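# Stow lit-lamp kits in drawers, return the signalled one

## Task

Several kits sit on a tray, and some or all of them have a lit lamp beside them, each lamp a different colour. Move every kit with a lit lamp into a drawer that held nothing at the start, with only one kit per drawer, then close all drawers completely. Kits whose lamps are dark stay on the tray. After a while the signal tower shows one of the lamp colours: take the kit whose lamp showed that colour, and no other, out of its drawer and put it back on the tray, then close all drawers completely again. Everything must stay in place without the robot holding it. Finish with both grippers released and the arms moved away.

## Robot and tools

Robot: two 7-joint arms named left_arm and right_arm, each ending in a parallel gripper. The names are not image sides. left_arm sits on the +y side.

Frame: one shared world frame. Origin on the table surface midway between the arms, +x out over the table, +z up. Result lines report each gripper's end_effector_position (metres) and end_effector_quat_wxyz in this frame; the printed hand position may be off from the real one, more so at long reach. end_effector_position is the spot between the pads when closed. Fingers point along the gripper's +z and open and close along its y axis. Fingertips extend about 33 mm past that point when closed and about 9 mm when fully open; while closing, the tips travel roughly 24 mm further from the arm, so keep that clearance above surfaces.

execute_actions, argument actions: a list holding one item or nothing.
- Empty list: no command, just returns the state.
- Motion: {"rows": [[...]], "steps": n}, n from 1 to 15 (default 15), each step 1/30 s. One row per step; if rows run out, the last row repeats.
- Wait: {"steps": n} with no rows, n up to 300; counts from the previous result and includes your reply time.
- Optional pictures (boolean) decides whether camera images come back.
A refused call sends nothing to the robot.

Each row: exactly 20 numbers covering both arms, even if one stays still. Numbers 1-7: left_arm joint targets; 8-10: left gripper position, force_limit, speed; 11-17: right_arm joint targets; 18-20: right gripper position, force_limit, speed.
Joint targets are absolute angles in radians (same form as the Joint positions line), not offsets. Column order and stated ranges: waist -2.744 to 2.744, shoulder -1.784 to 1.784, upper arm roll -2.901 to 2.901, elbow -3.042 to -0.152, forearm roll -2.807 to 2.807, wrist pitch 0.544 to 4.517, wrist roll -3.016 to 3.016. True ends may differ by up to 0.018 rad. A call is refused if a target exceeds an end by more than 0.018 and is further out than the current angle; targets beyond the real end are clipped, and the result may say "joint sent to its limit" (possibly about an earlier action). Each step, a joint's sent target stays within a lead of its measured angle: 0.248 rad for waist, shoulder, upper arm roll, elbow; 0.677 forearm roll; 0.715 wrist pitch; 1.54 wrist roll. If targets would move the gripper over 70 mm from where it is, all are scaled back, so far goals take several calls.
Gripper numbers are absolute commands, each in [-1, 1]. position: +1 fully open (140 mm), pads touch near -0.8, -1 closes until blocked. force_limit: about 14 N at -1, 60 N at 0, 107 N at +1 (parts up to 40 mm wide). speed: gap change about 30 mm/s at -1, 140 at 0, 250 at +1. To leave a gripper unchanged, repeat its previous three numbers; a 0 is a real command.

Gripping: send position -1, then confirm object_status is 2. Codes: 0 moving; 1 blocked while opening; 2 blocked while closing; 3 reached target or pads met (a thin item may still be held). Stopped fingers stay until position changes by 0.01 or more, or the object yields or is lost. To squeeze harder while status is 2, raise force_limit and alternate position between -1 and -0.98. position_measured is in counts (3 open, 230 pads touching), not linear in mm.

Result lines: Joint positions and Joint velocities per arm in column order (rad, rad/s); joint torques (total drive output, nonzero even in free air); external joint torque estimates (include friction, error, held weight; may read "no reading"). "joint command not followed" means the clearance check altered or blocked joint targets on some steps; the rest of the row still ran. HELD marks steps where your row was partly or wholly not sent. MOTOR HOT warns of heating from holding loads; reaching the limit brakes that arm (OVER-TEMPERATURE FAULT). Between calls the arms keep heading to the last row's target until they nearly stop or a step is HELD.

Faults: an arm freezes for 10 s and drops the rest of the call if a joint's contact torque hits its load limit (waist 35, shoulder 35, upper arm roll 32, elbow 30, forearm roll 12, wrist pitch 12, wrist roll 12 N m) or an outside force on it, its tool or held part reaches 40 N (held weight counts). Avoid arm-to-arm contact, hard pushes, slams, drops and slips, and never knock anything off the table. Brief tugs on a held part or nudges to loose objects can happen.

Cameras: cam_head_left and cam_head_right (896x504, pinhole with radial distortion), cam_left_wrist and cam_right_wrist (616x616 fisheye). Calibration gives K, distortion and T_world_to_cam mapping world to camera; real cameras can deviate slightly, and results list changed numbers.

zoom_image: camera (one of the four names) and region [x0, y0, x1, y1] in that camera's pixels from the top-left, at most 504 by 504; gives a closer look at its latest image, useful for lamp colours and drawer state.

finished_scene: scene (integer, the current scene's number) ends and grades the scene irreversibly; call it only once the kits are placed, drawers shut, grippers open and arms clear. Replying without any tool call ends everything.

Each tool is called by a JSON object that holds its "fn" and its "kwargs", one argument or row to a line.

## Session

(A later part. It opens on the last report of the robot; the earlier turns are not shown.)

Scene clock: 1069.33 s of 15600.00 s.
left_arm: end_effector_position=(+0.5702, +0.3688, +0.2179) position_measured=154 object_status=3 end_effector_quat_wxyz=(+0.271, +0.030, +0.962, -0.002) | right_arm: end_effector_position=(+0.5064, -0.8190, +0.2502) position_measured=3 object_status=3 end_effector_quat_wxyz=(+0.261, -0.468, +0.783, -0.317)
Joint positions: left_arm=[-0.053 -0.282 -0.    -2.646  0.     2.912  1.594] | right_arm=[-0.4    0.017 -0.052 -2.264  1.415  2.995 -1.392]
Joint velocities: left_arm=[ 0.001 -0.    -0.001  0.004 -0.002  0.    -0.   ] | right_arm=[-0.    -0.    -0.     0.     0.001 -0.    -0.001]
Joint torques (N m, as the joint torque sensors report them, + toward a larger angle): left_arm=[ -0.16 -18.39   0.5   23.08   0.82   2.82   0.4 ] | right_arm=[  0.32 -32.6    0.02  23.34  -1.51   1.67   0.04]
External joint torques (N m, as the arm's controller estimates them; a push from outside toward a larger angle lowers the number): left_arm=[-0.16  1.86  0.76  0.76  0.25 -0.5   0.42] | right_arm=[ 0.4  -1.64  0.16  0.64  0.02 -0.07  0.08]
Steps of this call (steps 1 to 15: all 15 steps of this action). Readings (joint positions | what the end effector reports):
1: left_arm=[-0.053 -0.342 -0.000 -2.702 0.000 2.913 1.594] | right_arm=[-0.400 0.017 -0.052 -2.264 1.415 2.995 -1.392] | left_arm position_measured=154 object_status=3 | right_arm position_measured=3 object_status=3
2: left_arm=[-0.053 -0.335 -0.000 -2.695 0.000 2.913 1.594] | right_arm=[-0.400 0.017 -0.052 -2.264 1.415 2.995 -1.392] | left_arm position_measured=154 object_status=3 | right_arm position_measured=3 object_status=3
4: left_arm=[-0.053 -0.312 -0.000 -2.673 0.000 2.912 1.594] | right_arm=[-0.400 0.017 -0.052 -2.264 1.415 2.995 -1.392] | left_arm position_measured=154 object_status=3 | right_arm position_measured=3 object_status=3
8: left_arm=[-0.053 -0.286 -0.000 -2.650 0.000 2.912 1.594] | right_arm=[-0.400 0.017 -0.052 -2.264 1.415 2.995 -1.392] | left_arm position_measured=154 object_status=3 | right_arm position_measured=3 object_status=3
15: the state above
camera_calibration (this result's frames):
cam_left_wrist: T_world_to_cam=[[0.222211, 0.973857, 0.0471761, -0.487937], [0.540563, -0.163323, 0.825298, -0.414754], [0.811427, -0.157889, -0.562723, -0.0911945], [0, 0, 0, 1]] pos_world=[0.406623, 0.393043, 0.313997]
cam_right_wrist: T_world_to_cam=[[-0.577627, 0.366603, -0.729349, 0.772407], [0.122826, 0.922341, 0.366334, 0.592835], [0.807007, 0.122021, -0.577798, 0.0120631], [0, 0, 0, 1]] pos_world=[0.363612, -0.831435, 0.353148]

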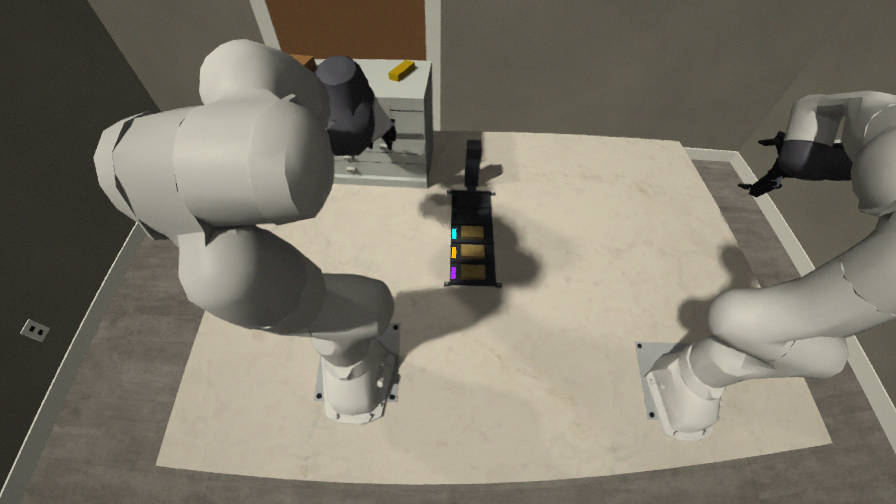

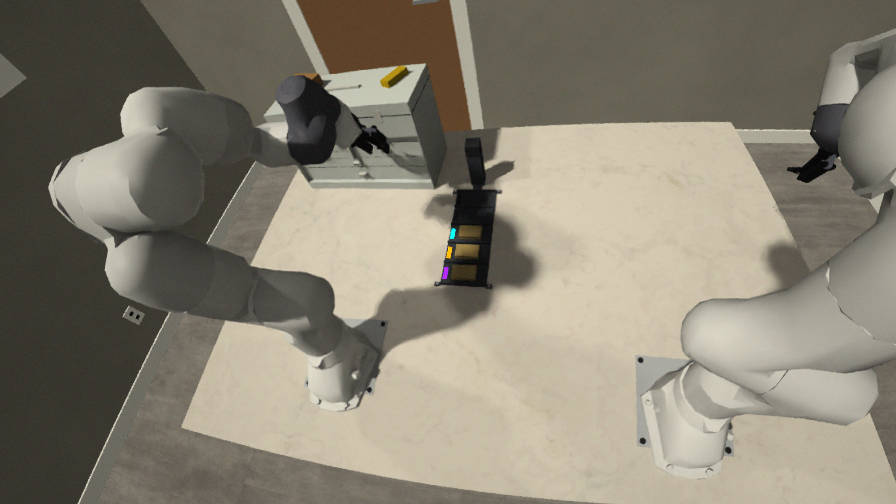

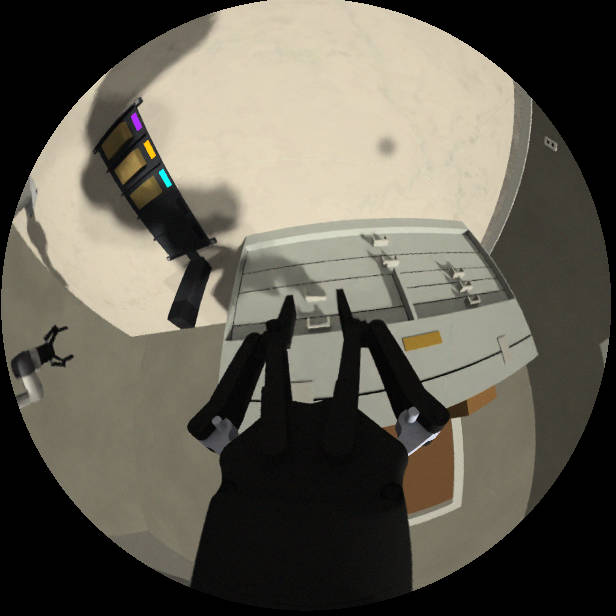

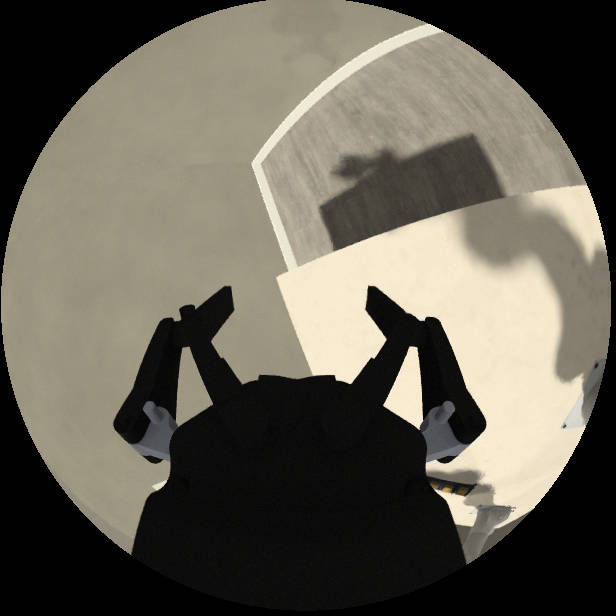

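{"fn": "execute_actions", "kwargs": {
  "actions": [
    {"rows":[[-0.052,-0.268,0,-2.636,0,2.908,1.6,-0.2,0,0,-0.4,0.017,-0.05,-2.264,1.415,2.995,-1.392,1,0,0],[-0.052,-0.256,0,-2.626,0,2.908,1.6,-0.2,0,0,-0.4,0.017,-0.05,-2.264,1.415,2.995,-1.392,1,0,0],[-0.052,-0.244,0,-2.615,0,2.909,1.6,-0.2,0,0,-0.4,0.017,-0.05,-2.264,1.415,2.995,-1.392,1,0,0],[-0.052,-0.232,0,-2.604,0,2.91,1.6,-0.2,0,0,-0.4,0.017,-0.05,-2.264,1.415,2.995,-1.392,1,0,0],[-0.052,-0.221,0,-2.593,0,2.911,1.6,-0.2,0,0,-0.4,0.017,-0.05,-2.264,1.415,2.995,-1.392,1,0,0],[-0.052,-0.21,0,-2.582,0,2.912,1.6,-0.2,0,0,-0.4,0.017,-0.05,-2.264,1.415,2.995,-1.392,1,0,0],[-0.052,-0.2,0,-2.572,0,2.912,1.6,-0.2,0,0,-0.4,0.017,-0.05,-2.264,1.415,2.995,-1.392,1,0,0]],"steps":15}
  ],
  "pictures": false
}}

{"fn": "execute_actions", "kwargs": {
  "actions": [
    {"rows":[[-0.052,-0.2,0,-2.572,0,2.912,1.6,-1,0,0,-0.4,0.017,-0.05,-2.264,1.415,2.995,-1.392,1,0,0]],"steps":15}
  ]
}}

Scene clock: 1086.57 s of 15600.00 s.
left_arm: end_effector_position=(+0.5925, +0.3679, +0.2129) position_measured=154 object_status=3 end_effector_quat_wxyz=(+0.267, +0.030, +0.963, -0.002) | right_arm: end_effector_position=(+0.5064, -0.8190, +0.2502) position_measured=3 object_status=3 end_effector_quat_wxyz=(+0.261, -0.468, +0.783, -0.317)
Joint positions: left_arm=[-0.053 -0.202 -0.    -2.574  0.     2.912  1.594] | right_arm=[-0.4    0.017 -0.052 -2.264  1.415  2.995 -1.392]
Joint velocities: left_arm=[ 0.001  0.003  0.     0.011  0.    -0.     0.001] | right_arm=[-0.002  0.     0.001 -0.     0.003  0.001  0.   ]
Joint torques (N m, as the joint torque sensors report them, + toward a larger angle): left_arm=[  0.64 -20.98   0.32  22.77   0.76   3.35   0.42] | right_arm=[  0.45 -32.81  -0.07  22.87  -1.53   1.64   0.03]
External joint torques (N m, as the arm's controller estimates them; a push from outside toward a larger angle lowers the number): left_arm=[0.56 2.19 0.43 0.48 0.2  0.01 0.43] | right_arm=[ 0.5  -2.05  0.03  0.3  -0.01 -0.09  0.07]
Steps of this call (steps 1 to 15: the robot went on to your last target; steps 16 to 90: nothing new was sent; then 13.73 s passed at rest; steps 91 to 105: all 15 steps of this action). Readings (joint positions | what the end effector reports):
91: left_arm=[-0.053 -0.280 -0.000 -2.643 0.000 2.912 1.594] | right_arm=[-0.400 0.017 -0.052 -2.264 1.415 2.995 -1.392] | left_arm position_measured=154 object_status=3 | right_arm position_measured=3 object_status=3
92: left_arm=[-0.053 -0.274 -0.000 -2.638 0.000 2.912 1.594] | right_arm=[-0.400 0.017 -0.052 -2.264 1.415 2.995 -1.392] | left_arm position_measured=154 object_status=3 | right_arm position_measured=3 object_status=3
94: left_arm=[-0.053 -0.256 -0.000 -2.623 0.000 2.912 1.594] | right_arm=[-0.400 0.017 -0.052 -2.264 1.415 2.995 -1.392] | left_arm position_measured=154 object_status=3 | right_arm position_measured=3 object_status=3
98: left_arm=[-0.053 -0.216 -0.000 -2.587 0.000 2.912 1.594] | right_arm=[-0.400 0.017 -0.052 -2.264 1.415 2.995 -1.392] | left_arm position_measured=154 object_status=3 | right_arm position_measured=3 object_status=3
105: the state above

Scene clock: 1087.07 s of 15600.00 s.
left_arm: end_effector_position=(+0.5929, +0.3675, +0.2133) position_measured=193 object_status=2 end_effector_quat_wxyz=(+0.267, +0.030, +0.963, -0.002) | right_arm: end_effector_position=(+0.5064, -0.8190, +0.2502) position_measured=3 object_status=3 end_effector_quat_wxyz=(+0.261, -0.468, +0.783, -0.317)
Joint positions: left_arm=[-0.053 -0.202 -0.001 -2.573  0.     2.912  1.594] | right_arm=[-0.4    0.017 -0.052 -2.264  1.415  2.995 -1.392]
Joint velocities: left_arm=[ 0.001 -0.001 -0.     0.    -0.    -0.001  0.   ] | right_arm=[-0.001 -0.001 -0.001 -0.    -0.001  0.    -0.002]
Joint torques (N m, as the joint torque sensors report them, + toward a larger angle): left_arm=[  0.31 -21.28   1.18  22.97   0.74   3.45   0.38] | right_arm=[ -0.05 -32.43  -0.65  23.29  -1.48   1.65   0.08]
External joint torques (N m, as the arm's controller estimates them; a push from outside toward a larger angle lowers the number): left_arm=[0.23 1.78 1.29 0.65 0.18 0.11 0.39] | right_arm=[ 0.08 -1.55 -0.46  0.66  0.04 -0.09  0.12]
Steps of this call (steps 1 to 15: all 15 steps of this action). Readings (joint positions | what the end effector reports):
1: left_arm=[-0.053 -0.202 -0.000 -2.574 0.000 2.912 1.594] | right_arm=[-0.400 0.017 -0.052 -2.264 1.415 2.995 -1.392] | left_arm position_measured=154 object_status=0 | right_arm position_measured=3 object_status=3
2: left_arm=[-0.053 -0.202 -0.000 -2.574 0.000 2.912 1.594] | right_arm=[-0.400 0.017 -0.052 -2.264 1.415 2.995 -1.392] | left_arm position_measured=161 object_status=0 | right_arm position_measured=3 object_status=3
4: left_arm=[-0.053 -0.202 -0.000 -2.574 0.000 2.912 1.594] | right_arm=[-0.400 0.017 -0.052 -2.264 1.415 2.995 -1.392] | left_arm position_measured=176 object_status=0 | right_arm position_measured=3 object_status=3
8: left_arm=[-0.053 -0.202 -0.001 -2.573 0.000 2.912 1.594] | right_arm=[-0.400 0.017 -0.052 -2.264 1.415 2.995 -1.392] | left_arm position_measured=193 object_status=0 | right_arm position_measured=3 object_status=3
15: the state above
camera_calibration (this result's frames):
cam_left_wrist: T_world_to_cam=[[0.223325, 0.973667, 0.0458143, -0.491802], [0.546805, -0.16405, 0.821031, -0.425881], [0.806927, -0.158305, -0.569042, -0.108286], [0, 0, 0, 1]] pos_world=[0.430085, 0.391843, 0.310574]
cam_right_wrist: T_world_to_cam=[[-0.577628, 0.366601, -0.729349, 0.772406], [0.122825, 0.922342, 0.366333, 0.592835], [0.807007, 0.122022, -0.577798, 0.0120638], [0, 0, 0, 1]] pos_world=[0.363613, -0.831434, 0.353148]

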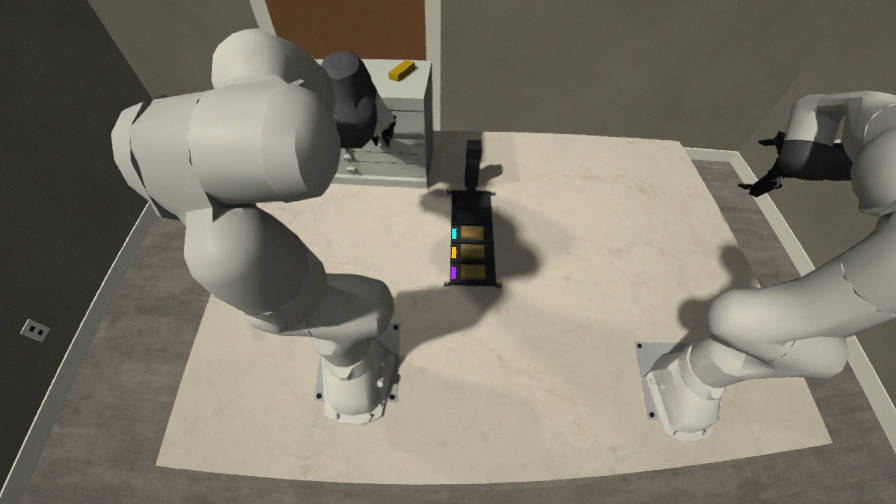

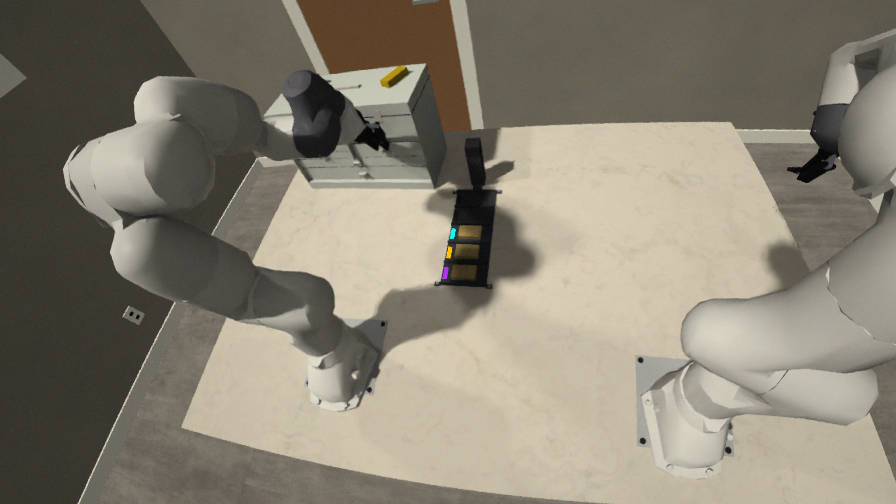

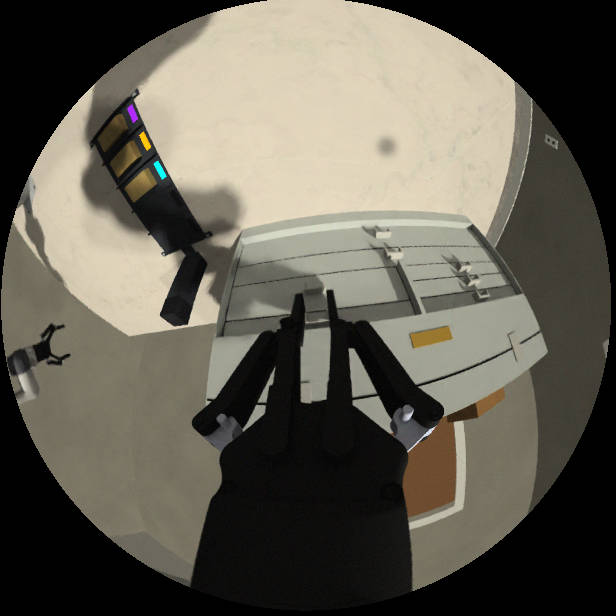

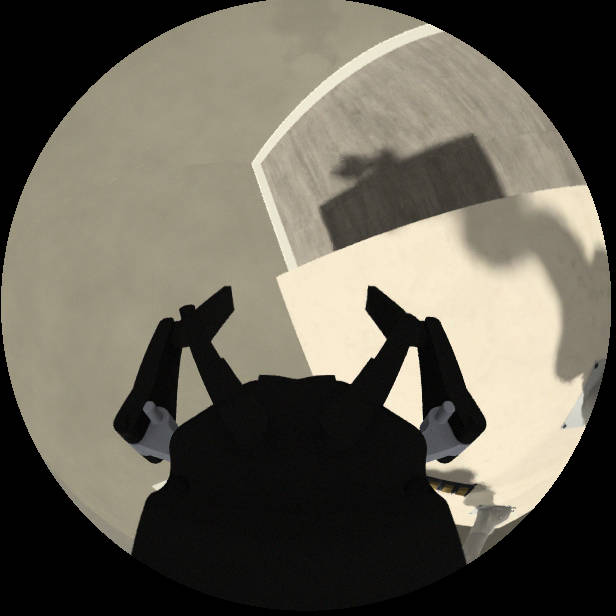

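{"fn": "execute_actions", "kwargs": {
  "actions": [
    {"rows":[[-0.052,-0.216,0,-2.588,0,2.912,1.6,-1,0,0,-0.4,0.017,-0.05,-2.264,1.415,2.995,-1.392,1,0,0],[-0.052,-0.231,0,-2.603,0,2.912,1.6,-1,0,0,-0.4,0.017,-0.05,-2.264,1.415,2.995,-1.392,1,0,0],[-0.052,-0.245,0,-2.617,0,2.911,1.6,-1,0,0,-0.4,0.017,-0.05,-2.264,1.415,2.995,-1.392,1,0,0],[-0.052,-0.26,0,-2.632,0,2.91,1.6,-1,0,0,-0.4,0.017,-0.05,-2.264,1.415,2.995,-1.392,1,0,0],[-0.052,-0.274,0,-2.647,0,2.909,1.6,-1,0,0,-0.4,0.017,-0.05,-2.264,1.415,2.995,-1.392,1,0,0],[-0.052,-0.29,0,-2.662,0,2.907,1.6,-1,0,0,-0.4,0.017,-0.05,-2.264,1.415,2.995,-1.392,1,0,0],[-0.052,-0.305,0,-2.677,0,2.905,1.6,-1,0,0,-0.4,0.017,-0.05,-2.264,1.415,2.995,-1.392,1,0,0],[-0.052,-0.321,0,-2.692,0,2.903,1.6,-1,0,0,-0.4,0.017,-0.05,-2.264,1.415,2.995,-1.392,1,0,0],[-0.052,-0.337,0,-2.707,0,2.9,1.6,-1,0,0,-0.4,0.017,-0.05,-2.264,1.415,2.995,-1.392,1,0,0],[-0.052,-0.354,0,-2.722,0,2.897,1.6,-1,0,0,-0.4,0.017,-0.05,-2.264,1.415,2.995,-1.392,1,0,0],[-0.052,-0.371,0,-2.736,0,2.894,1.6,-1,0,0,-0.4,0.017,-0.05,-2.264,1.415,2.995,-1.392,1,0,0],[-0.052,-0.388,0,-2.751,0,2.891,1.6,-1,0,0,-0.4,0.017,-0.05,-2.264,1.415,2.995,-1.392,1,0,0],[-0.052,-0.405,0,-2.766,0,2.887,1.6,-1,0,0,-0.4,0.017,-0.05,-2.264,1.415,2.995,-1.392,1,0,0],[-0.052,-0.422,0,-2.78,0,2.883,1.6,-1,0,0,-0.4,0.017,-0.05,-2.264,1.415,2.995,-1.392,1,0,0],[-0.052,-0.44,0,-2.795,0,2.878,1.6,-1,0,0,-0.4,0.017,-0.05,-2.264,1.415,2.995,-1.392,1,0,0]],"steps":15}
  ],
  "pictures": false
}}

{"fn": "execute_actions", "kwargs": {
  "actions": [
    {"rows":[[-0.052,-0.457,0,-2.81,0,2.873,1.6,-1,0,0,-0.4,0.017,-0.05,-2.264,1.415,2.995,-1.392,1,0,0],[-0.052,-0.474,0,-2.824,0,2.868,1.6,-1,0,0,-0.4,0.017,-0.05,-2.264,1.415,2.995,-1.392,1,0,0],[-0.052,-0.493,0,-2.838,0,2.862,1.6,-1,0,0,-0.4,0.017,-0.05,-2.264,1.415,2.995,-1.392,1,0,0],[-0.052,-0.512,0,-2.852,0,2.856,1.6,-1,0,0,-0.4,0.017,-0.05,-2.264,1.415,2.995,-1.392,1,0,0],[-0.052,-0.532,0,-2.866,0,2.85,1.6,-1,0,0,-0.4,0.017,-0.05,-2.264,1.415,2.995,-1.392,1,0,0],[-0.052,-0.551,0,-2.88,0,2.845,1.6,-1,0,0,-0.4,0.017,-0.05,-2.264,1.415,2.995,-1.392,1,0,0],[-0.052,-0.571,0,-2.894,0,2.842,1.6,-1,0,0,-0.4,0.017,-0.05,-2.264,1.415,2.995,-1.392,1,0,0],[-0.052,-0.591,0,-2.908,0,2.842,1.6,-1,0,0,-0.4,0.017,-0.05,-2.264,1.415,2.995,-1.392,1,0,0],[-0.052,-0.611,0,-2.922,0,2.842,1.6,-1,0,0,-0.4,0.017,-0.05,-2.264,1.415,2.995,-1.392,1,0,0],[-0.052,-0.631,0,-2.936,0,2.842,1.6,-1,0,0,-0.4,0.017,-0.05,-2.264,1.415,2.995,-1.392,1,0,0]],"steps":15}
  ],
  "pictures": false
}}

{"fn": "execute_actions", "kwargs": {
  "actions": [
    {"steps":15}
  ]
}}

Scene clock: 1121.43 s of 15600.00 s.
left_arm: end_effector_position=(+0.5304, +0.3709, +0.2141) position_measured=193 object_status=2 end_effector_quat_wxyz=(+0.267, +0.029, +0.963, -0.002) | right_arm: end_effector_position=(+0.5064, -0.8190, +0.2502) position_measured=3 object_status=3 end_effector_quat_wxyz=(+0.261, -0.468, +0.783, -0.317)
Joint positions: left_arm=[-0.052 -0.402 -0.    -2.761  0.     2.899  1.594] | right_arm=[-0.4    0.017 -0.052 -2.264  1.415  2.995 -1.392]
Joint velocities: left_arm=[ 0.006 -0.5    0.001 -0.416  0.001 -0.092 -0.   ] | right_arm=[-0.001  0.002  0.    -0.001  0.     0.001 -0.002]
Joint torques (N m, as the joint torque sensors report them, + toward a larger angle): left_arm=[ -0.68 -13.28   0.46  21.45   0.73   2.46   0.38] | right_arm=[  0.19 -32.84  -0.02  23.19  -1.56   1.63  -0.01]
External joint torques (N m, as the arm's controller estimates them; a push from outside toward a larger angle lowers the number): left_arm=[-0.7  -0.22  0.81 -2.97  0.17 -1.15  0.39] | right_arm=[ 0.25 -2.05  0.1   0.59 -0.03 -0.1   0.03]
Steps of this call (steps 1 to 15: the robot went on to your last target; steps 16 to 90: nothing new was sent; then 30.87 s passed at rest; steps 91 to 105: all 15 steps of this action). Readings (joint positions | what the end effector reports):
91: left_arm=[-0.053 -0.205 -0.001 -2.576 0.000 2.912 1.594] | right_arm=[-0.400 0.017 -0.052 -2.264 1.415 2.995 -1.392] | left_arm position_measured=193 object_status=2 | right_arm position_measured=3 object_status=3
92: left_arm=[-0.053 -0.211 -0.001 -2.583 0.000 2.912 1.594] | right_arm=[-0.400 0.017 -0.052 -2.264 1.415 2.995 -1.392] | left_arm position_measured=193 object_status=2 | right_arm position_measured=3 object_status=3
94: left_arm=[-0.053 -0.232 -0.001 -2.604 0.000 2.912 1.594] | right_arm=[-0.400 0.017 -0.052 -2.264 1.415 2.995 -1.392] | left_arm position_measured=193 object_status=2 | right_arm position_measured=3 object_status=3
98: left_arm=[-0.052 -0.288 -0.001 -2.659 0.000 2.912 1.594] | right_arm=[-0.400 0.017 -0.052 -2.264 1.415 2.995 -1.392] | left_arm position_measured=193 object_status=2 | right_arm position_measured=3 object_status=3
105: the state above

Scene clock: 1121.93 s of 15600.00 s.
left_arm: end_effector_position=(+0.4725, +0.3737, +0.2148) position_measured=193 object_status=2 end_effector_quat_wxyz=(+0.270, +0.029, +0.962, -0.002) | right_arm: end_effector_position=(+0.5064, -0.8190, +0.2502) position_measured=3 object_status=3 end_effector_quat_wxyz=(+0.261, -0.468, +0.783, -0.317)
Joint positions: left_arm=[-0.051 -0.625  0.    -2.931  0.     2.852  1.594] | right_arm=[-0.4    0.017 -0.052 -2.264  1.415  2.995 -1.392]
Joint velocities: left_arm=[ 0.001 -0.058  0.    -0.038  0.001 -0.022 -0.001] | right_arm=[-0.001 -0.003  0.001  0.001 -0.    -0.001  0.001]
Joint torques (N m, as the joint torque sensors report them, + toward a larger angle): left_arm=[-1.57 -9.8  -0.08 21.88  0.73  2.45  0.44] | right_arm=[  0.33 -32.65  -0.37  23.24  -1.55   1.6    0.04]
External joint torques (N m, as the arm's controller estimates them; a push from outside toward a larger angle lowers the number): left_arm=[-1.58 -1.27  0.47 -1.32  0.11 -0.89  0.45] | right_arm=[ 0.23 -1.67 -0.41  0.53 -0.01 -0.11  0.08]
Steps of this call (steps 1 to 15: all 15 steps of this action). Readings (joint positions | what the end effector reports):
1: left_arm=[-0.052 -0.420 -0.000 -2.776 0.000 2.896 1.594] | right_arm=[-0.400 0.017 -0.052 -2.264 1.415 2.995 -1.392] | left_arm position_measured=193 object_status=2 | right_arm position_measured=3 object_status=3
2: left_arm=[-0.052 -0.437 -0.000 -2.790 0.000 2.893 1.594] | right_arm=[-0.400 0.017 -0.052 -2.264 1.415 2.995 -1.392] | left_arm position_measured=193 object_status=2 | right_arm position_measured=3 object_status=3
4: left_arm=[-0.051 -0.473 0.000 -2.818 0.000 2.885 1.594] | right_arm=[-0.400 0.017 -0.052 -2.264 1.415 2.995 -1.392] | left_arm position_measured=193 object_status=2 | right_arm position_measured=3 object_status=3
8: left_arm=[-0.051 -0.549 0.000 -2.875 0.000 2.867 1.594] | right_arm=[-0.400 0.017 -0.052 -2.264 1.415 2.995 -1.392] | left_arm position_measured=193 object_status=2 | right_arm position_measured=3 object_status=3
15: the state above

Scene clock: 1122.43 s of 15600.00 s.
left_arm: end_effector_position=(+0.4715, +0.3738, +0.2148) position_measured=193 object_status=2 end_effector_quat_wxyz=(+0.269, +0.029, +0.963, -0.002) | right_arm: end_effector_position=(+0.5064, -0.8190, +0.2502) position_measured=3 object_status=3 end_effector_quat_wxyz=(+0.261, -0.468, +0.783, -0.317)
Joint positions: left_arm=[-0.051 -0.629  0.    -2.933  0.     2.849  1.594] | right_arm=[-0.4    0.017 -0.052 -2.264  1.415  2.995 -1.392]
Joint velocities: left_arm=[-0.001 -0.001  0.001 -0.001  0.001 -0.001  0.001] | right_arm=[ 0.001 -0.     0.001  0.001  0.    -0.001 -0.001]
Joint torques (N m, as the joint torque sensors report them, + toward a larger angle): left_arm=[-1.53 -9.65 -0.12 21.2   0.77  2.34  0.35] | right_arm=[  0.17 -32.73  -0.21  23.29  -1.58   1.63   0.05]
External joint torques (N m, as the arm's controller estimates them; a push from outside toward a larger angle lowers the number): left_arm=[-1.55 -0.64  0.41 -1.74  0.17 -0.99  0.36] | right_arm=[ 0.16 -1.82 -0.16  0.59 -0.05 -0.09  0.09]
Steps of this call (steps 1 to 15: the robot went on to your last target). Readings (joint positions | what the end effector reports):
1: left_arm=[-0.051 -0.627 0.000 -2.932 0.000 2.851 1.594] | right_arm=[-0.400 0.017 -0.052 -2.264 1.415 2.995 -1.392] | left_arm position_measured=193 object_status=2 | right_arm position_measured=3 object_status=3
2: left_arm=[-0.051 -0.628 0.000 -2.932 0.000 2.851 1.594] | right_arm=[-0.400 0.017 -0.052 -2.264 1.415 2.995 -1.392] | left_arm position_measured=193 object_status=2 | right_arm position_measured=3 object_status=3
4: left_arm=[-0.051 -0.628 0.000 -2.933 0.000 2.850 1.594] | right_arm=[-0.400 0.017 -0.052 -2.264 1.415 2.995 -1.392] | left_arm position_measured=193 object_status=2 | right_arm position_measured=3 object_status=3
8: left_arm=[-0.051 -0.629 0.000 -2.933 0.000 2.850 1.594] | right_arm=[-0.400 0.017 -0.052 -2.264 1.415 2.995 -1.392] | left_arm position_measured=193 object_status=2 | right_arm position_measured=3 object_status=3
15: the state above
All arms were judged still, so your last target was given up. Only a new action makes them travel on or press farther. Fingers that are still opening or closing keep moving.
camera_calibration (this result's frames):
cam_left_wrist: T_world_to_cam=[[0.219978, 0.974399, 0.0464284, -0.469681], [0.543303, -0.161906, 0.823777, -0.359491], [0.810205, -0.155988, -0.56501, -0.0116945], [0, 0, 0, 1]] pos_world=[0.308107, 0.397628, 0.31134]
cam_right_wrist: T_world_to_cam=[[-0.577629, 0.366601, -0.729349, 0.772406], [0.122823, 0.922342, 0.366334, 0.592835], [0.807007, 0.122024, -0.577798, 0.0120643], [0, 0, 0, 1]] pos_world=[0.363614, -0.831433, 0.353148]

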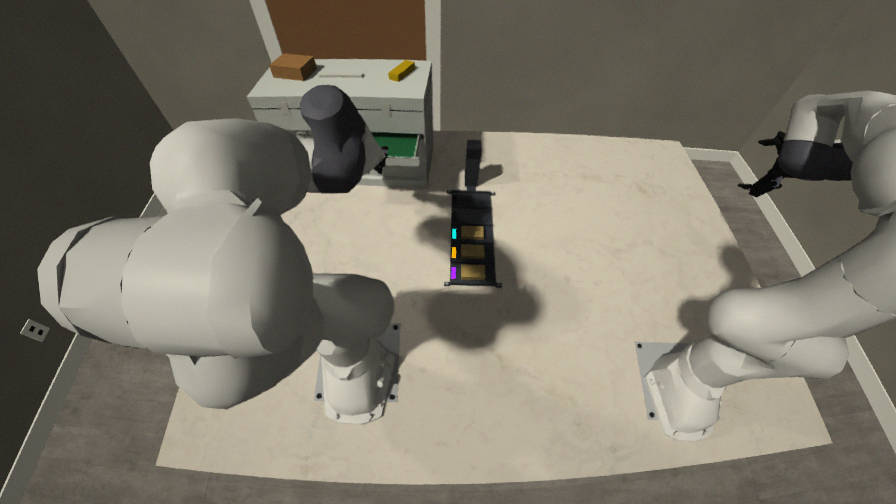

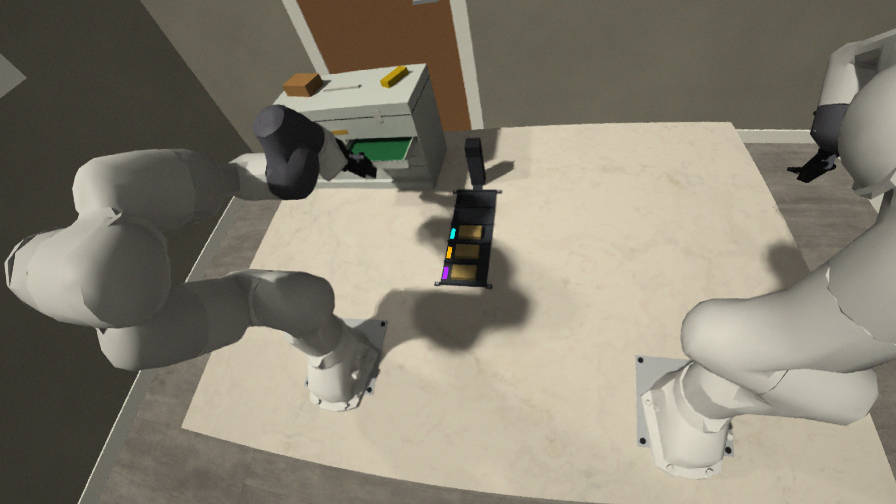

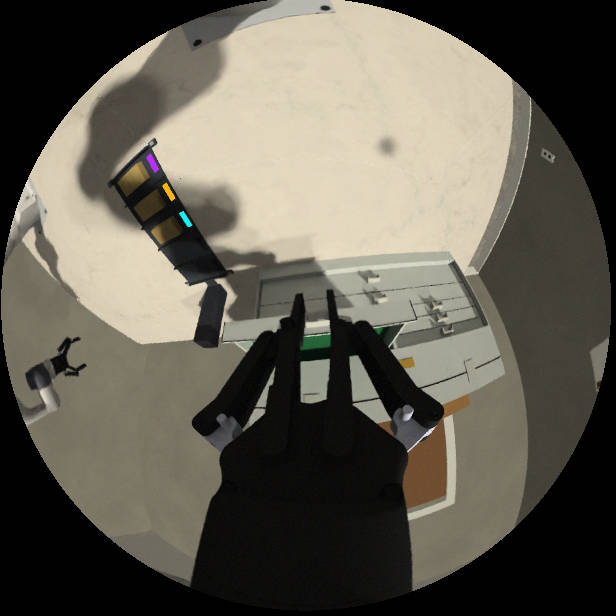

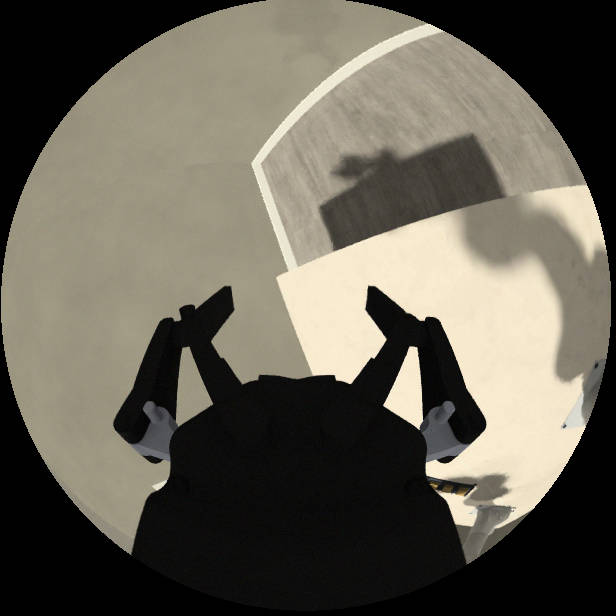

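{"fn": "execute_actions", "kwargs": {
  "actions": [
    {"rows":[[-0.052,-0.631,0,-2.936,0,2.847,1.6,-0.2,0,0,-0.4,0.017,-0.05,-2.264,1.415,2.995,-1.392,1,0,0],[-0.052,-0.631,0,-2.936,0,2.847,1.6,-0.2,0,0,-0.4,0.017,-0.05,-2.264,1.415,2.995,-1.392,1,0,0],[-0.052,-0.631,0,-2.936,0,2.847,1.6,-0.2,0,0,-0.4,0.017,-0.05,-2.264,1.415,2.995,-1.392,1,0,0],[-0.052,-0.631,0,-2.936,0,2.847,1.6,-0.2,0,0,-0.4,0.017,-0.05,-2.264,1.415,2.995,-1.392,1,0,0],[-0.052,-0.631,0,-2.936,0,2.84,1.6,-0.2,0,0,-0.4,0.017,-0.05,-2.264,1.415,2.995,-1.392,1,0,0],[-0.052,-0.631,0,-2.936,0,2.82,1.6,-0.2,0,0,-0.4,0.017,-0.05,-2.264,1.415,2.995,-1.392,1,0,0],[-0.052,-0.66,0,-2.95,0,2.79,1.6,-0.2,0,0,-0.4,0.017,-0.05,-2.264,1.415,2.995,-1.392,1,0,0],[-0.052,-0.69,0,-2.965,0,2.76,1.6,-0.2,0,0,-0.4,0.017,-0.05,-2.264,1.415,2.995,-1.392,1,0,0],[-0.052,-0.72,0,-2.98,0,2.72,1.6,-0.2,0,0,-0.4,0.017,-0.05,-2.264,1.415,2.995,-1.392,1,0,0],[-0.052,-0.76,0,-2.985,0,2.68,1.6,-0.2,0,0,-0.4,0.017,-0.05,-2.264,1.415,2.995,-1.392,1,0,0],[-0.052,-0.8,0,-2.985,0,2.64,1.6,-0.2,0,0,-0.4,0.017,-0.05,-2.264,1.415,2.995,-1.392,1,0,0],[-0.052,-0.85,0,-2.985,0,2.6,1.6,-0.2,0,0,-0.4,0.017,-0.05,-2.264,1.415,2.995,-1.392,1,0,0],[-0.052,-0.9,0,-2.985,0,2.55,1.6,-0.2,0,0,-0.4,0.017,-0.05,-2.264,1.415,2.995,-1.392,1,0,0]],"steps":15}
  ],
  "pictures": false
}}

{"fn": "execute_actions", "kwargs": {
  "actions": [
    {"rows":[[-0.052,-0.9,0,-2.985,0,2.5,1.5,0.36,0,0,-0.4,0.017,-0.05,-2.264,1.415,2.995,-1.392,1,0,0],[-0.052,-0.9,0,-2.985,0,2.5,1.4,0.36,0,0,-0.4,0.017,-0.05,-2.264,1.415,2.995,-1.392,1,0,0],[-0.12,-0.9,0,-2.985,0,2.5,1.3,0.36,0,0,-0.4,0.017,-0.05,-2.264,1.415,2.995,-1.392,1,0,0],[-0.19,-0.9,0,-2.985,0,2.5,1.2,0.36,0,0,-0.4,0.017,-0.05,-2.264,1.415,2.995,-1.392,1,0,0],[-0.26,-0.9,0,-2.985,0,2.5,1.1,0.36,0,0,-0.4,0.017,-0.05,-2.264,1.415,2.995,-1.392,1,0,0],[-0.33,-0.9,0,-2.985,0,2.5,1.0,0.36,0,0,-0.4,0.017,-0.05,-2.264,1.415,2.995,-1.392,1,0,0],[-0.4,-0.9,0,-2.985,0,2.5,0.95,0.36,0,0,-0.4,0.017,-0.05,-2.264,1.415,2.995,-1.392,1,0,0],[-0.47,-0.9,0,-2.985,0,2.5,0.95,0.36,0,0,-0.4,0.017,-0.05,-2.264,1.415,2.995,-1.392,1,0,0],[-0.54,-0.9,0,-2.985,0,2.5,0.95,0.36,0,0,-0.4,0.017,-0.05,-2.264,1.415,2.995,-1.392,1,0,0],[-0.61,-0.9,0,-2.985,0,2.5,0.95,0.36,0,0,-0.4,0.017,-0.05,-2.264,1.415,2.995,-1.392,1,0,0],[-0.662,-0.9,0,-2.985,0,2.5,0.95,0.36,0,0,-0.4,0.017,-0.05,-2.264,1.415,2.995,-1.392,1,0,0]],"steps":15}
  ],
  "pictures": false
}}

{"fn": "execute_actions", "kwargs": {
  "actions": [
    {"rows":[[-0.662,-0.8,0,-2.95,0,2.45,0.955,0.36,0,0,-0.4,0.017,-0.05,-2.264,1.415,2.995,-1.392,1,0,0],[-0.662,-0.7,0,-2.9,0,2.42,0.955,0.36,0,0,-0.4,0.017,-0.05,-2.264,1.415,2.995,-1.392,1,0,0],[-0.662,-0.6,0,-2.83,0,2.4,0.955,0.36,0,0,-0.4,0.017,-0.05,-2.264,1.415,2.995,-1.392,1,0,0],[-0.662,-0.5,0,-2.76,0,2.4,0.955,0.36,0,0,-0.4,0.017,-0.05,-2.264,1.415,2.995,-1.392,1,0,0],[-0.662,-0.4,0,-2.69,0,2.4,0.955,0.36,0,0,-0.4,0.017,-0.05,-2.264,1.415,2.995,-1.392,1,0,0],[-0.662,-0.3,0,-2.62,0,2.4,0.955,0.36,0,0,-0.4,0.017,-0.05,-2.264,1.415,2.995,-1.392,1,0,0],[-0.662,-0.2,0,-2.55,0,2.4,0.955,0.36,0,0,-0.4,0.017,-0.05,-2.264,1.415,2.995,-1.392,1,0,0],[-0.662,-0.1,0,-2.48,0,2.4,0.955,0.36,0,0,-0.4,0.017,-0.05,-2.264,1.415,2.995,-1.392,1,0,0],[-0.662,0.0,0,-2.408,0,2.405,0.955,0.36,0,0,-0.4,0.017,-0.05,-2.264,1.415,2.995,-1.392,1,0,0]],"steps":15}
  ],
  "pictures": false
}}

{"fn": "execute_actions", "kwargs": {
  "actions": [
    {"steps":20}
  ]
}}

Scene clock: 1181.67 s of 15600.00 s.
left_arm: end_effector_position=(+0.4320, +0.3752, +0.2425) position_measured=154 object_status=3 end_effector_quat_wxyz=(+0.264, +0.029, +0.964, -0.002) | right_arm: end_effector_position=(+0.5064, -0.8190, +0.2502) position_measured=3 object_status=3 end_effector_quat_wxyz=(+0.261, -0.468, +0.783, -0.317)
Joint positions: left_arm=[-0.051 -0.863  0.    -2.981  0.     2.653  1.594] | right_arm=[-0.4    0.017 -0.052 -2.264  1.415  2.995 -1.392]
Joint velocities: left_arm=[-0.    -0.591  0.001  0.04  -0.001 -0.554 -0.003] | right_arm=[-0.001  0.002 -0.001 -0.     0.     0.001  0.   ]
Joint torques (N m, as the joint torque sensors report them, + toward a larger angle): left_arm=[-1.43  3.82 -0.36 19.18  0.88  1.68  0.45] | right_arm=[ -0.07 -32.23  -0.18  23.38  -1.55   1.64   0.01]
External joint torques (N m, as the arm's controller estimates them; a push from outside toward a larger angle lowers the number): left_arm=[-1.35 -1.82  0.49 -0.35  0.1  -0.67  0.47] | right_arm=[-0.03 -1.44 -0.08  0.77 -0.02 -0.09  0.06]
Steps of this call (steps 1 to 90: nothing new was sent; then 55.73 s passed at rest; steps 91 to 105: all 15 steps of this action). Readings (joint positions | what the end effector reports):
91: left_arm=[-0.051 -0.629 0.000 -2.933 0.000 2.849 1.594] | right_arm=[-0.400 0.017 -0.052 -2.264 1.415 2.995 -1.392] | left_arm position_measured=193 object_status=0 | right_arm position_measured=3 object_status=3
92: left_arm=[-0.051 -0.629 0.000 -2.934 0.000 2.849 1.594] | right_arm=[-0.400 0.017 -0.052 -2.264 1.415 2.995 -1.392] | left_arm position_measured=192 object_status=0 | right_arm position_measured=3 object_status=3
94: left_arm=[-0.051 -0.629 0.000 -2.934 0.000 2.849 1.594] | right_arm=[-0.400 0.017 -0.052 -2.264 1.415 2.995 -1.392] | left_arm position_measured=172 object_status=0 | right_arm position_measured=3 object_status=3
98: left_arm=[-0.051 -0.650 0.000 -2.946 0.000 2.823 1.594] | right_arm=[-0.400 0.017 -0.052 -2.264 1.415 2.995 -1.392] | left_arm position_measured=154 object_status=0 | right_arm position_measured=3 object_status=3
105: the state above

Scene clock: 1182.17 s of 15600.00 s.
left_arm: end_effector_position=(+0.3297, +0.1640, +0.2245) position_measured=84 object_status=0 end_effector_quat_wxyz=(+0.186, +0.098, +0.972, -0.105) | right_arm: end_effector_position=(+0.5064, -0.8190, +0.2502) position_measured=3 object_status=3 end_effector_quat_wxyz=(+0.261, -0.468, +0.783, -0.317)
Joint positions: left_arm=[-0.63  -0.898 -0.002 -2.983 -0.     2.515  1.155] | right_arm=[-0.4    0.017 -0.052 -2.264  1.415  2.995 -1.392]
Joint velocities: left_arm=[-0.441 -0.001  0.001 -0.002 -0.001 -0.064 -0.656] | right_arm=[ 0.001 -0.001 -0.001  0.     0.    -0.001 -0.   ]
Joint torques (N m, as the joint torque sensors report them, + toward a larger angle): left_arm=[ 1.89 -3.45  1.16 22.84  0.9   2.72 -0.4 ] | right_arm=[  0.35 -32.73  -0.32  23.07  -1.55   1.65   0.  ]
External joint torques (N m, as the arm's controller estimates them; a push from outside toward a larger angle lowers the number): left_arm=[-2.07 -1.   -0.61 -1.57  0.43 -0.51 -0.39] | right_arm=[ 0.36 -1.68 -0.26  0.33 -0.01 -0.08  0.04]
Steps of this call (steps 1 to 15: all 15 steps of this action). Readings (joint positions | what the end effector reports):
1: left_arm=[-0.051 -0.879 0.000 -2.980 0.000 2.628 1.586] | right_arm=[-0.400 0.017 -0.052 -2.264 1.415 2.995 -1.392] | left_arm position_measured=154 object_status=0 | right_arm position_measured=3 object_status=3
2: left_arm=[-0.051 -0.888 0.000 -2.980 0.000 2.606 1.568] | right_arm=[-0.400 0.017 -0.052 -2.264 1.415 2.995 -1.392] | left_arm position_measured=148 object_status=0 | right_arm position_measured=3 object_status=3
4: left_arm=[-0.099 -0.895 0.004 -2.981 -0.000 2.573 1.508] | right_arm=[-0.400 0.017 -0.052 -2.264 1.415 2.995 -1.392] | left_arm position_measured=133 object_status=0 | right_arm position_measured=3 object_status=3
8: left_arm=[-0.310 -0.897 0.002 -2.983 -0.000 2.538 1.346] | right_arm=[-0.400 0.017 -0.052 -2.264 1.415 2.995 -1.392] | left_arm position_measured=102 object_status=0 | right_arm position_measured=3 object_status=3
15: the state above

Scene clock: 1182.67 s of 15600.00 s.
left_arm: end_effector_position=(+0.3970, +0.0982, +0.1012) position_measured=84 object_status=3 end_effector_quat_wxyz=(+0.002, +0.038, +0.999, -0.001) | right_arm: end_effector_position=(+0.5064, -0.8190, +0.2502) position_measured=3 object_status=3 end_effector_quat_wxyz=(+0.261, -0.468, +0.783, -0.317)
Joint positions: left_arm=[-0.659 -0.014 -0.002 -2.425 -0.     2.415  0.999] | right_arm=[-0.4    0.017 -0.052 -2.264  1.415  2.995 -1.392]
Joint velocities: left_arm=[-0.001  0.371 -0.     0.055 -0.001 -0.076 -0.124] | right_arm=[-0.     0.    -0.001 -0.001  0.001  0.001  0.   ]
Joint torques (N m, as the joint torque sensors report them, + toward a larger angle): left_arm=[ -1.61 -38.58   1.55  27.29   0.78   2.94  -0.27] | right_arm=[ -0.07 -33.05   0.    23.12  -1.55   1.62   0.  ]
External joint torques (N m, as the arm's controller estimates them; a push from outside toward a larger angle lowers the number): left_arm=[-1.65  1.45  1.51  0.25  0.24 -0.58 -0.28] | right_arm=[ 0.09 -2.06  0.22  0.4  -0.02 -0.13  0.04]
Steps of this call (steps 1 to 15: all 15 steps of this action). Readings (joint positions | what the end effector reports):
1: left_arm=[-0.641 -0.879 -0.002 -2.972 -0.000 2.506 1.135] | right_arm=[-0.400 0.017 -0.052 -2.264 1.415 2.995 -1.392] | left_arm position_measured=84 object_status=0 | right_arm position_measured=3 object_status=3
2: left_arm=[-0.648 -0.832 -0.002 -2.949 -0.000 2.492 1.117] | right_arm=[-0.400 0.017 -0.052 -2.264 1.415 2.995 -1.392] | left_arm position_measured=84 object_status=3 | right_arm position_measured=3 object_status=3
4: left_arm=[-0.654 -0.685 -0.002 -2.867 -0.000 2.462 1.087] | right_arm=[-0.400 0.017 -0.052 -2.264 1.415 2.995 -1.392] | left_arm position_measured=84 object_status=3 | right_arm position_measured=3 object_status=3
8: left_arm=[-0.658 -0.367 -0.002 -2.620 -0.000 2.429 1.042] | right_arm=[-0.400 0.017 -0.052 -2.264 1.415 2.995 -1.392] | left_arm position_measured=84 object_status=3 | right_arm position_measured=3 object_status=3
15: the state above

Scene clock: 1183.33 s of 15600.00 s.
left_arm: end_effector_position=(+0.3996, +0.0962, +0.0999) position_measured=84 object_status=3 end_effector_quat_wxyz=(-0.000, +0.021, +1.000, +0.000) | right_arm: end_effector_position=(+0.5064, -0.8190, +0.2502) position_measured=3 object_status=3 end_effector_quat_wxyz=(+0.261, -0.468, +0.783, -0.317)
Joint positions: left_arm=[-0.659  0.    -0.002 -2.41  -0.     2.409  0.966] | right_arm=[-0.4    0.017 -0.052 -2.264  1.415  2.995 -1.392]
Joint velocities: left_arm=[ 0.001 -0.002 -0.     0.    -0.    -0.    -0.014] | right_arm=[ 0.001  0.001 -0.     0.001 -0.     0.     0.001]
Joint torques (N m, as the joint torque sensors report them, + toward a larger angle): left_arm=[ -1.34 -28.43   1.51  21.66   0.78   1.83  -0.33] | right_arm=[  0.2  -32.28  -0.08  23.05  -1.55   1.63   0.  ]
External joint torques (N m, as the arm's controller estimates them; a push from outside toward a larger angle lowers the number): left_arm=[-1.35  0.46  1.5   0.62  0.25 -0.62 -0.33] | right_arm=[ 0.09 -1.38 -0.13  0.36  0.   -0.08  0.04]
Steps of this call (steps 1 to 20: the robot went on to your last target). Readings (joint positions | what the end effector reports):
1: left_arm=[-0.659 -0.005 -0.002 -2.423 -0.000 2.413 0.995] | right_arm=[-0.400 0.017 -0.052 -2.264 1.415 2.995 -1.392] | left_arm position_measured=84 object_status=3 | right_arm position_measured=3 object_status=3
2: left_arm=[-0.659 -0.001 -0.002 -2.420 -0.000 2.411 0.992] | right_arm=[-0.400 0.017 -0.052 -2.264 1.415 2.995 -1.392] | left_arm position_measured=84 object_status=3 | right_arm position_measured=3 object_status=3
4: left_arm=[-0.659 0.000 -0.002 -2.415 -0.000 2.410 0.986] | right_arm=[-0.400 0.017 -0.052 -2.264 1.415 2.995 -1.392] | left_arm position_measured=84 object_status=3 | right_arm position_measured=3 object_status=3
8: left_arm=[-0.659 0.000 -0.002 -2.410 -0.000 2.410 0.977] | right_arm=[-0.400 0.017 -0.052 -2.264 1.415 2.995 -1.392] | left_arm position_measured=84 object_status=3 | right_arm position_measured=3 object_status=3
20: the state above
camera_calibration (this result's frames):
cam_left_wrist: T_world_to_cam=[[0.200076, 0.978188, -0.0558303, -0.160268], [0.89403, -0.158957, 0.418859, -0.370691], [0.400848, -0.133718, -0.906334, 0.133789], [0, 0, 0, 1]] pos_world=[0.309845, 0.115738, 0.267577]
cam_right_wrist: T_world_to_cam=[[-0.577631, 0.366597, -0.729349, 0.772404], [0.122817, 0.922342, 0.366334, 0.592835], [0.807006, 0.122029, -0.577798, 0.0120665], [0, 0, 0, 1]] pos_world=[0.363616, -0.83143, 0.353148]

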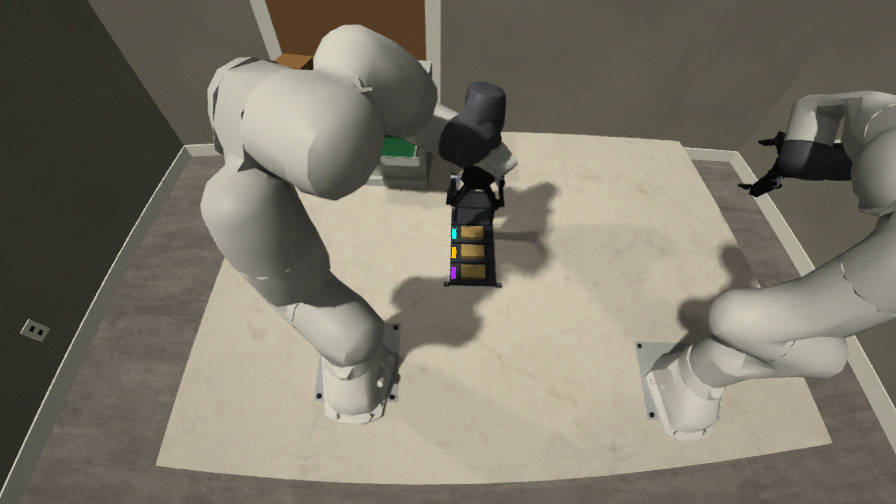

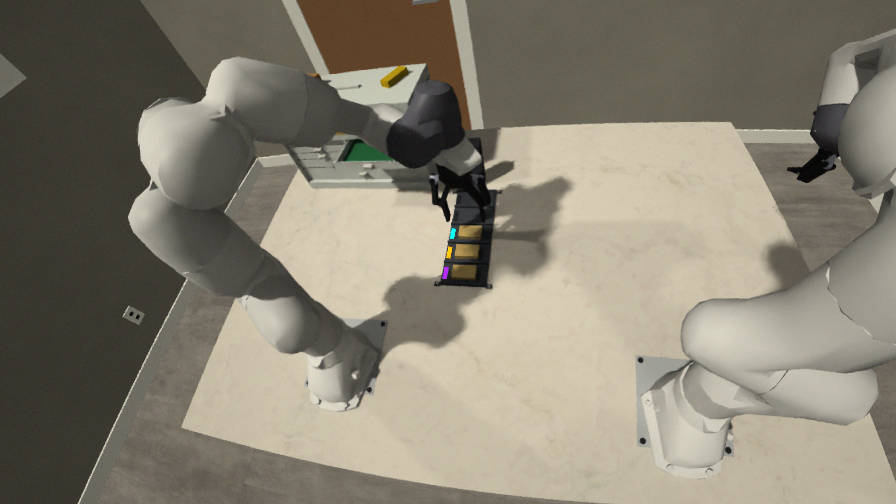

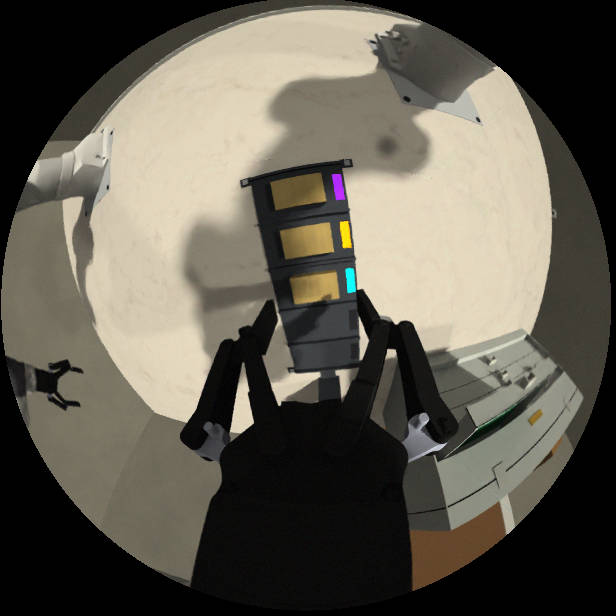

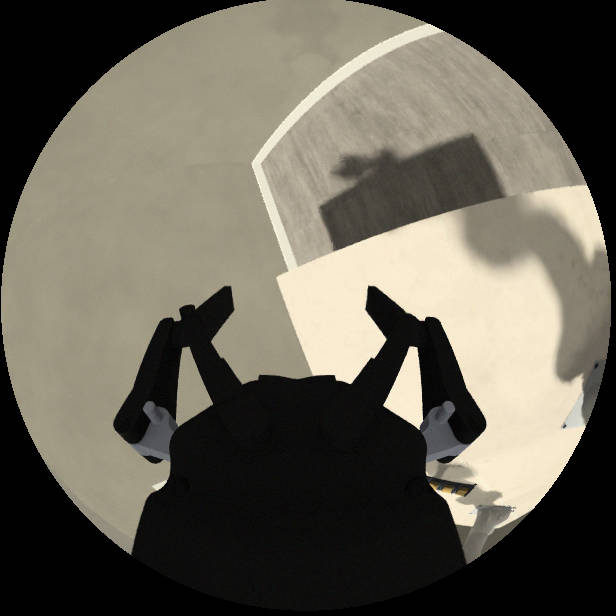

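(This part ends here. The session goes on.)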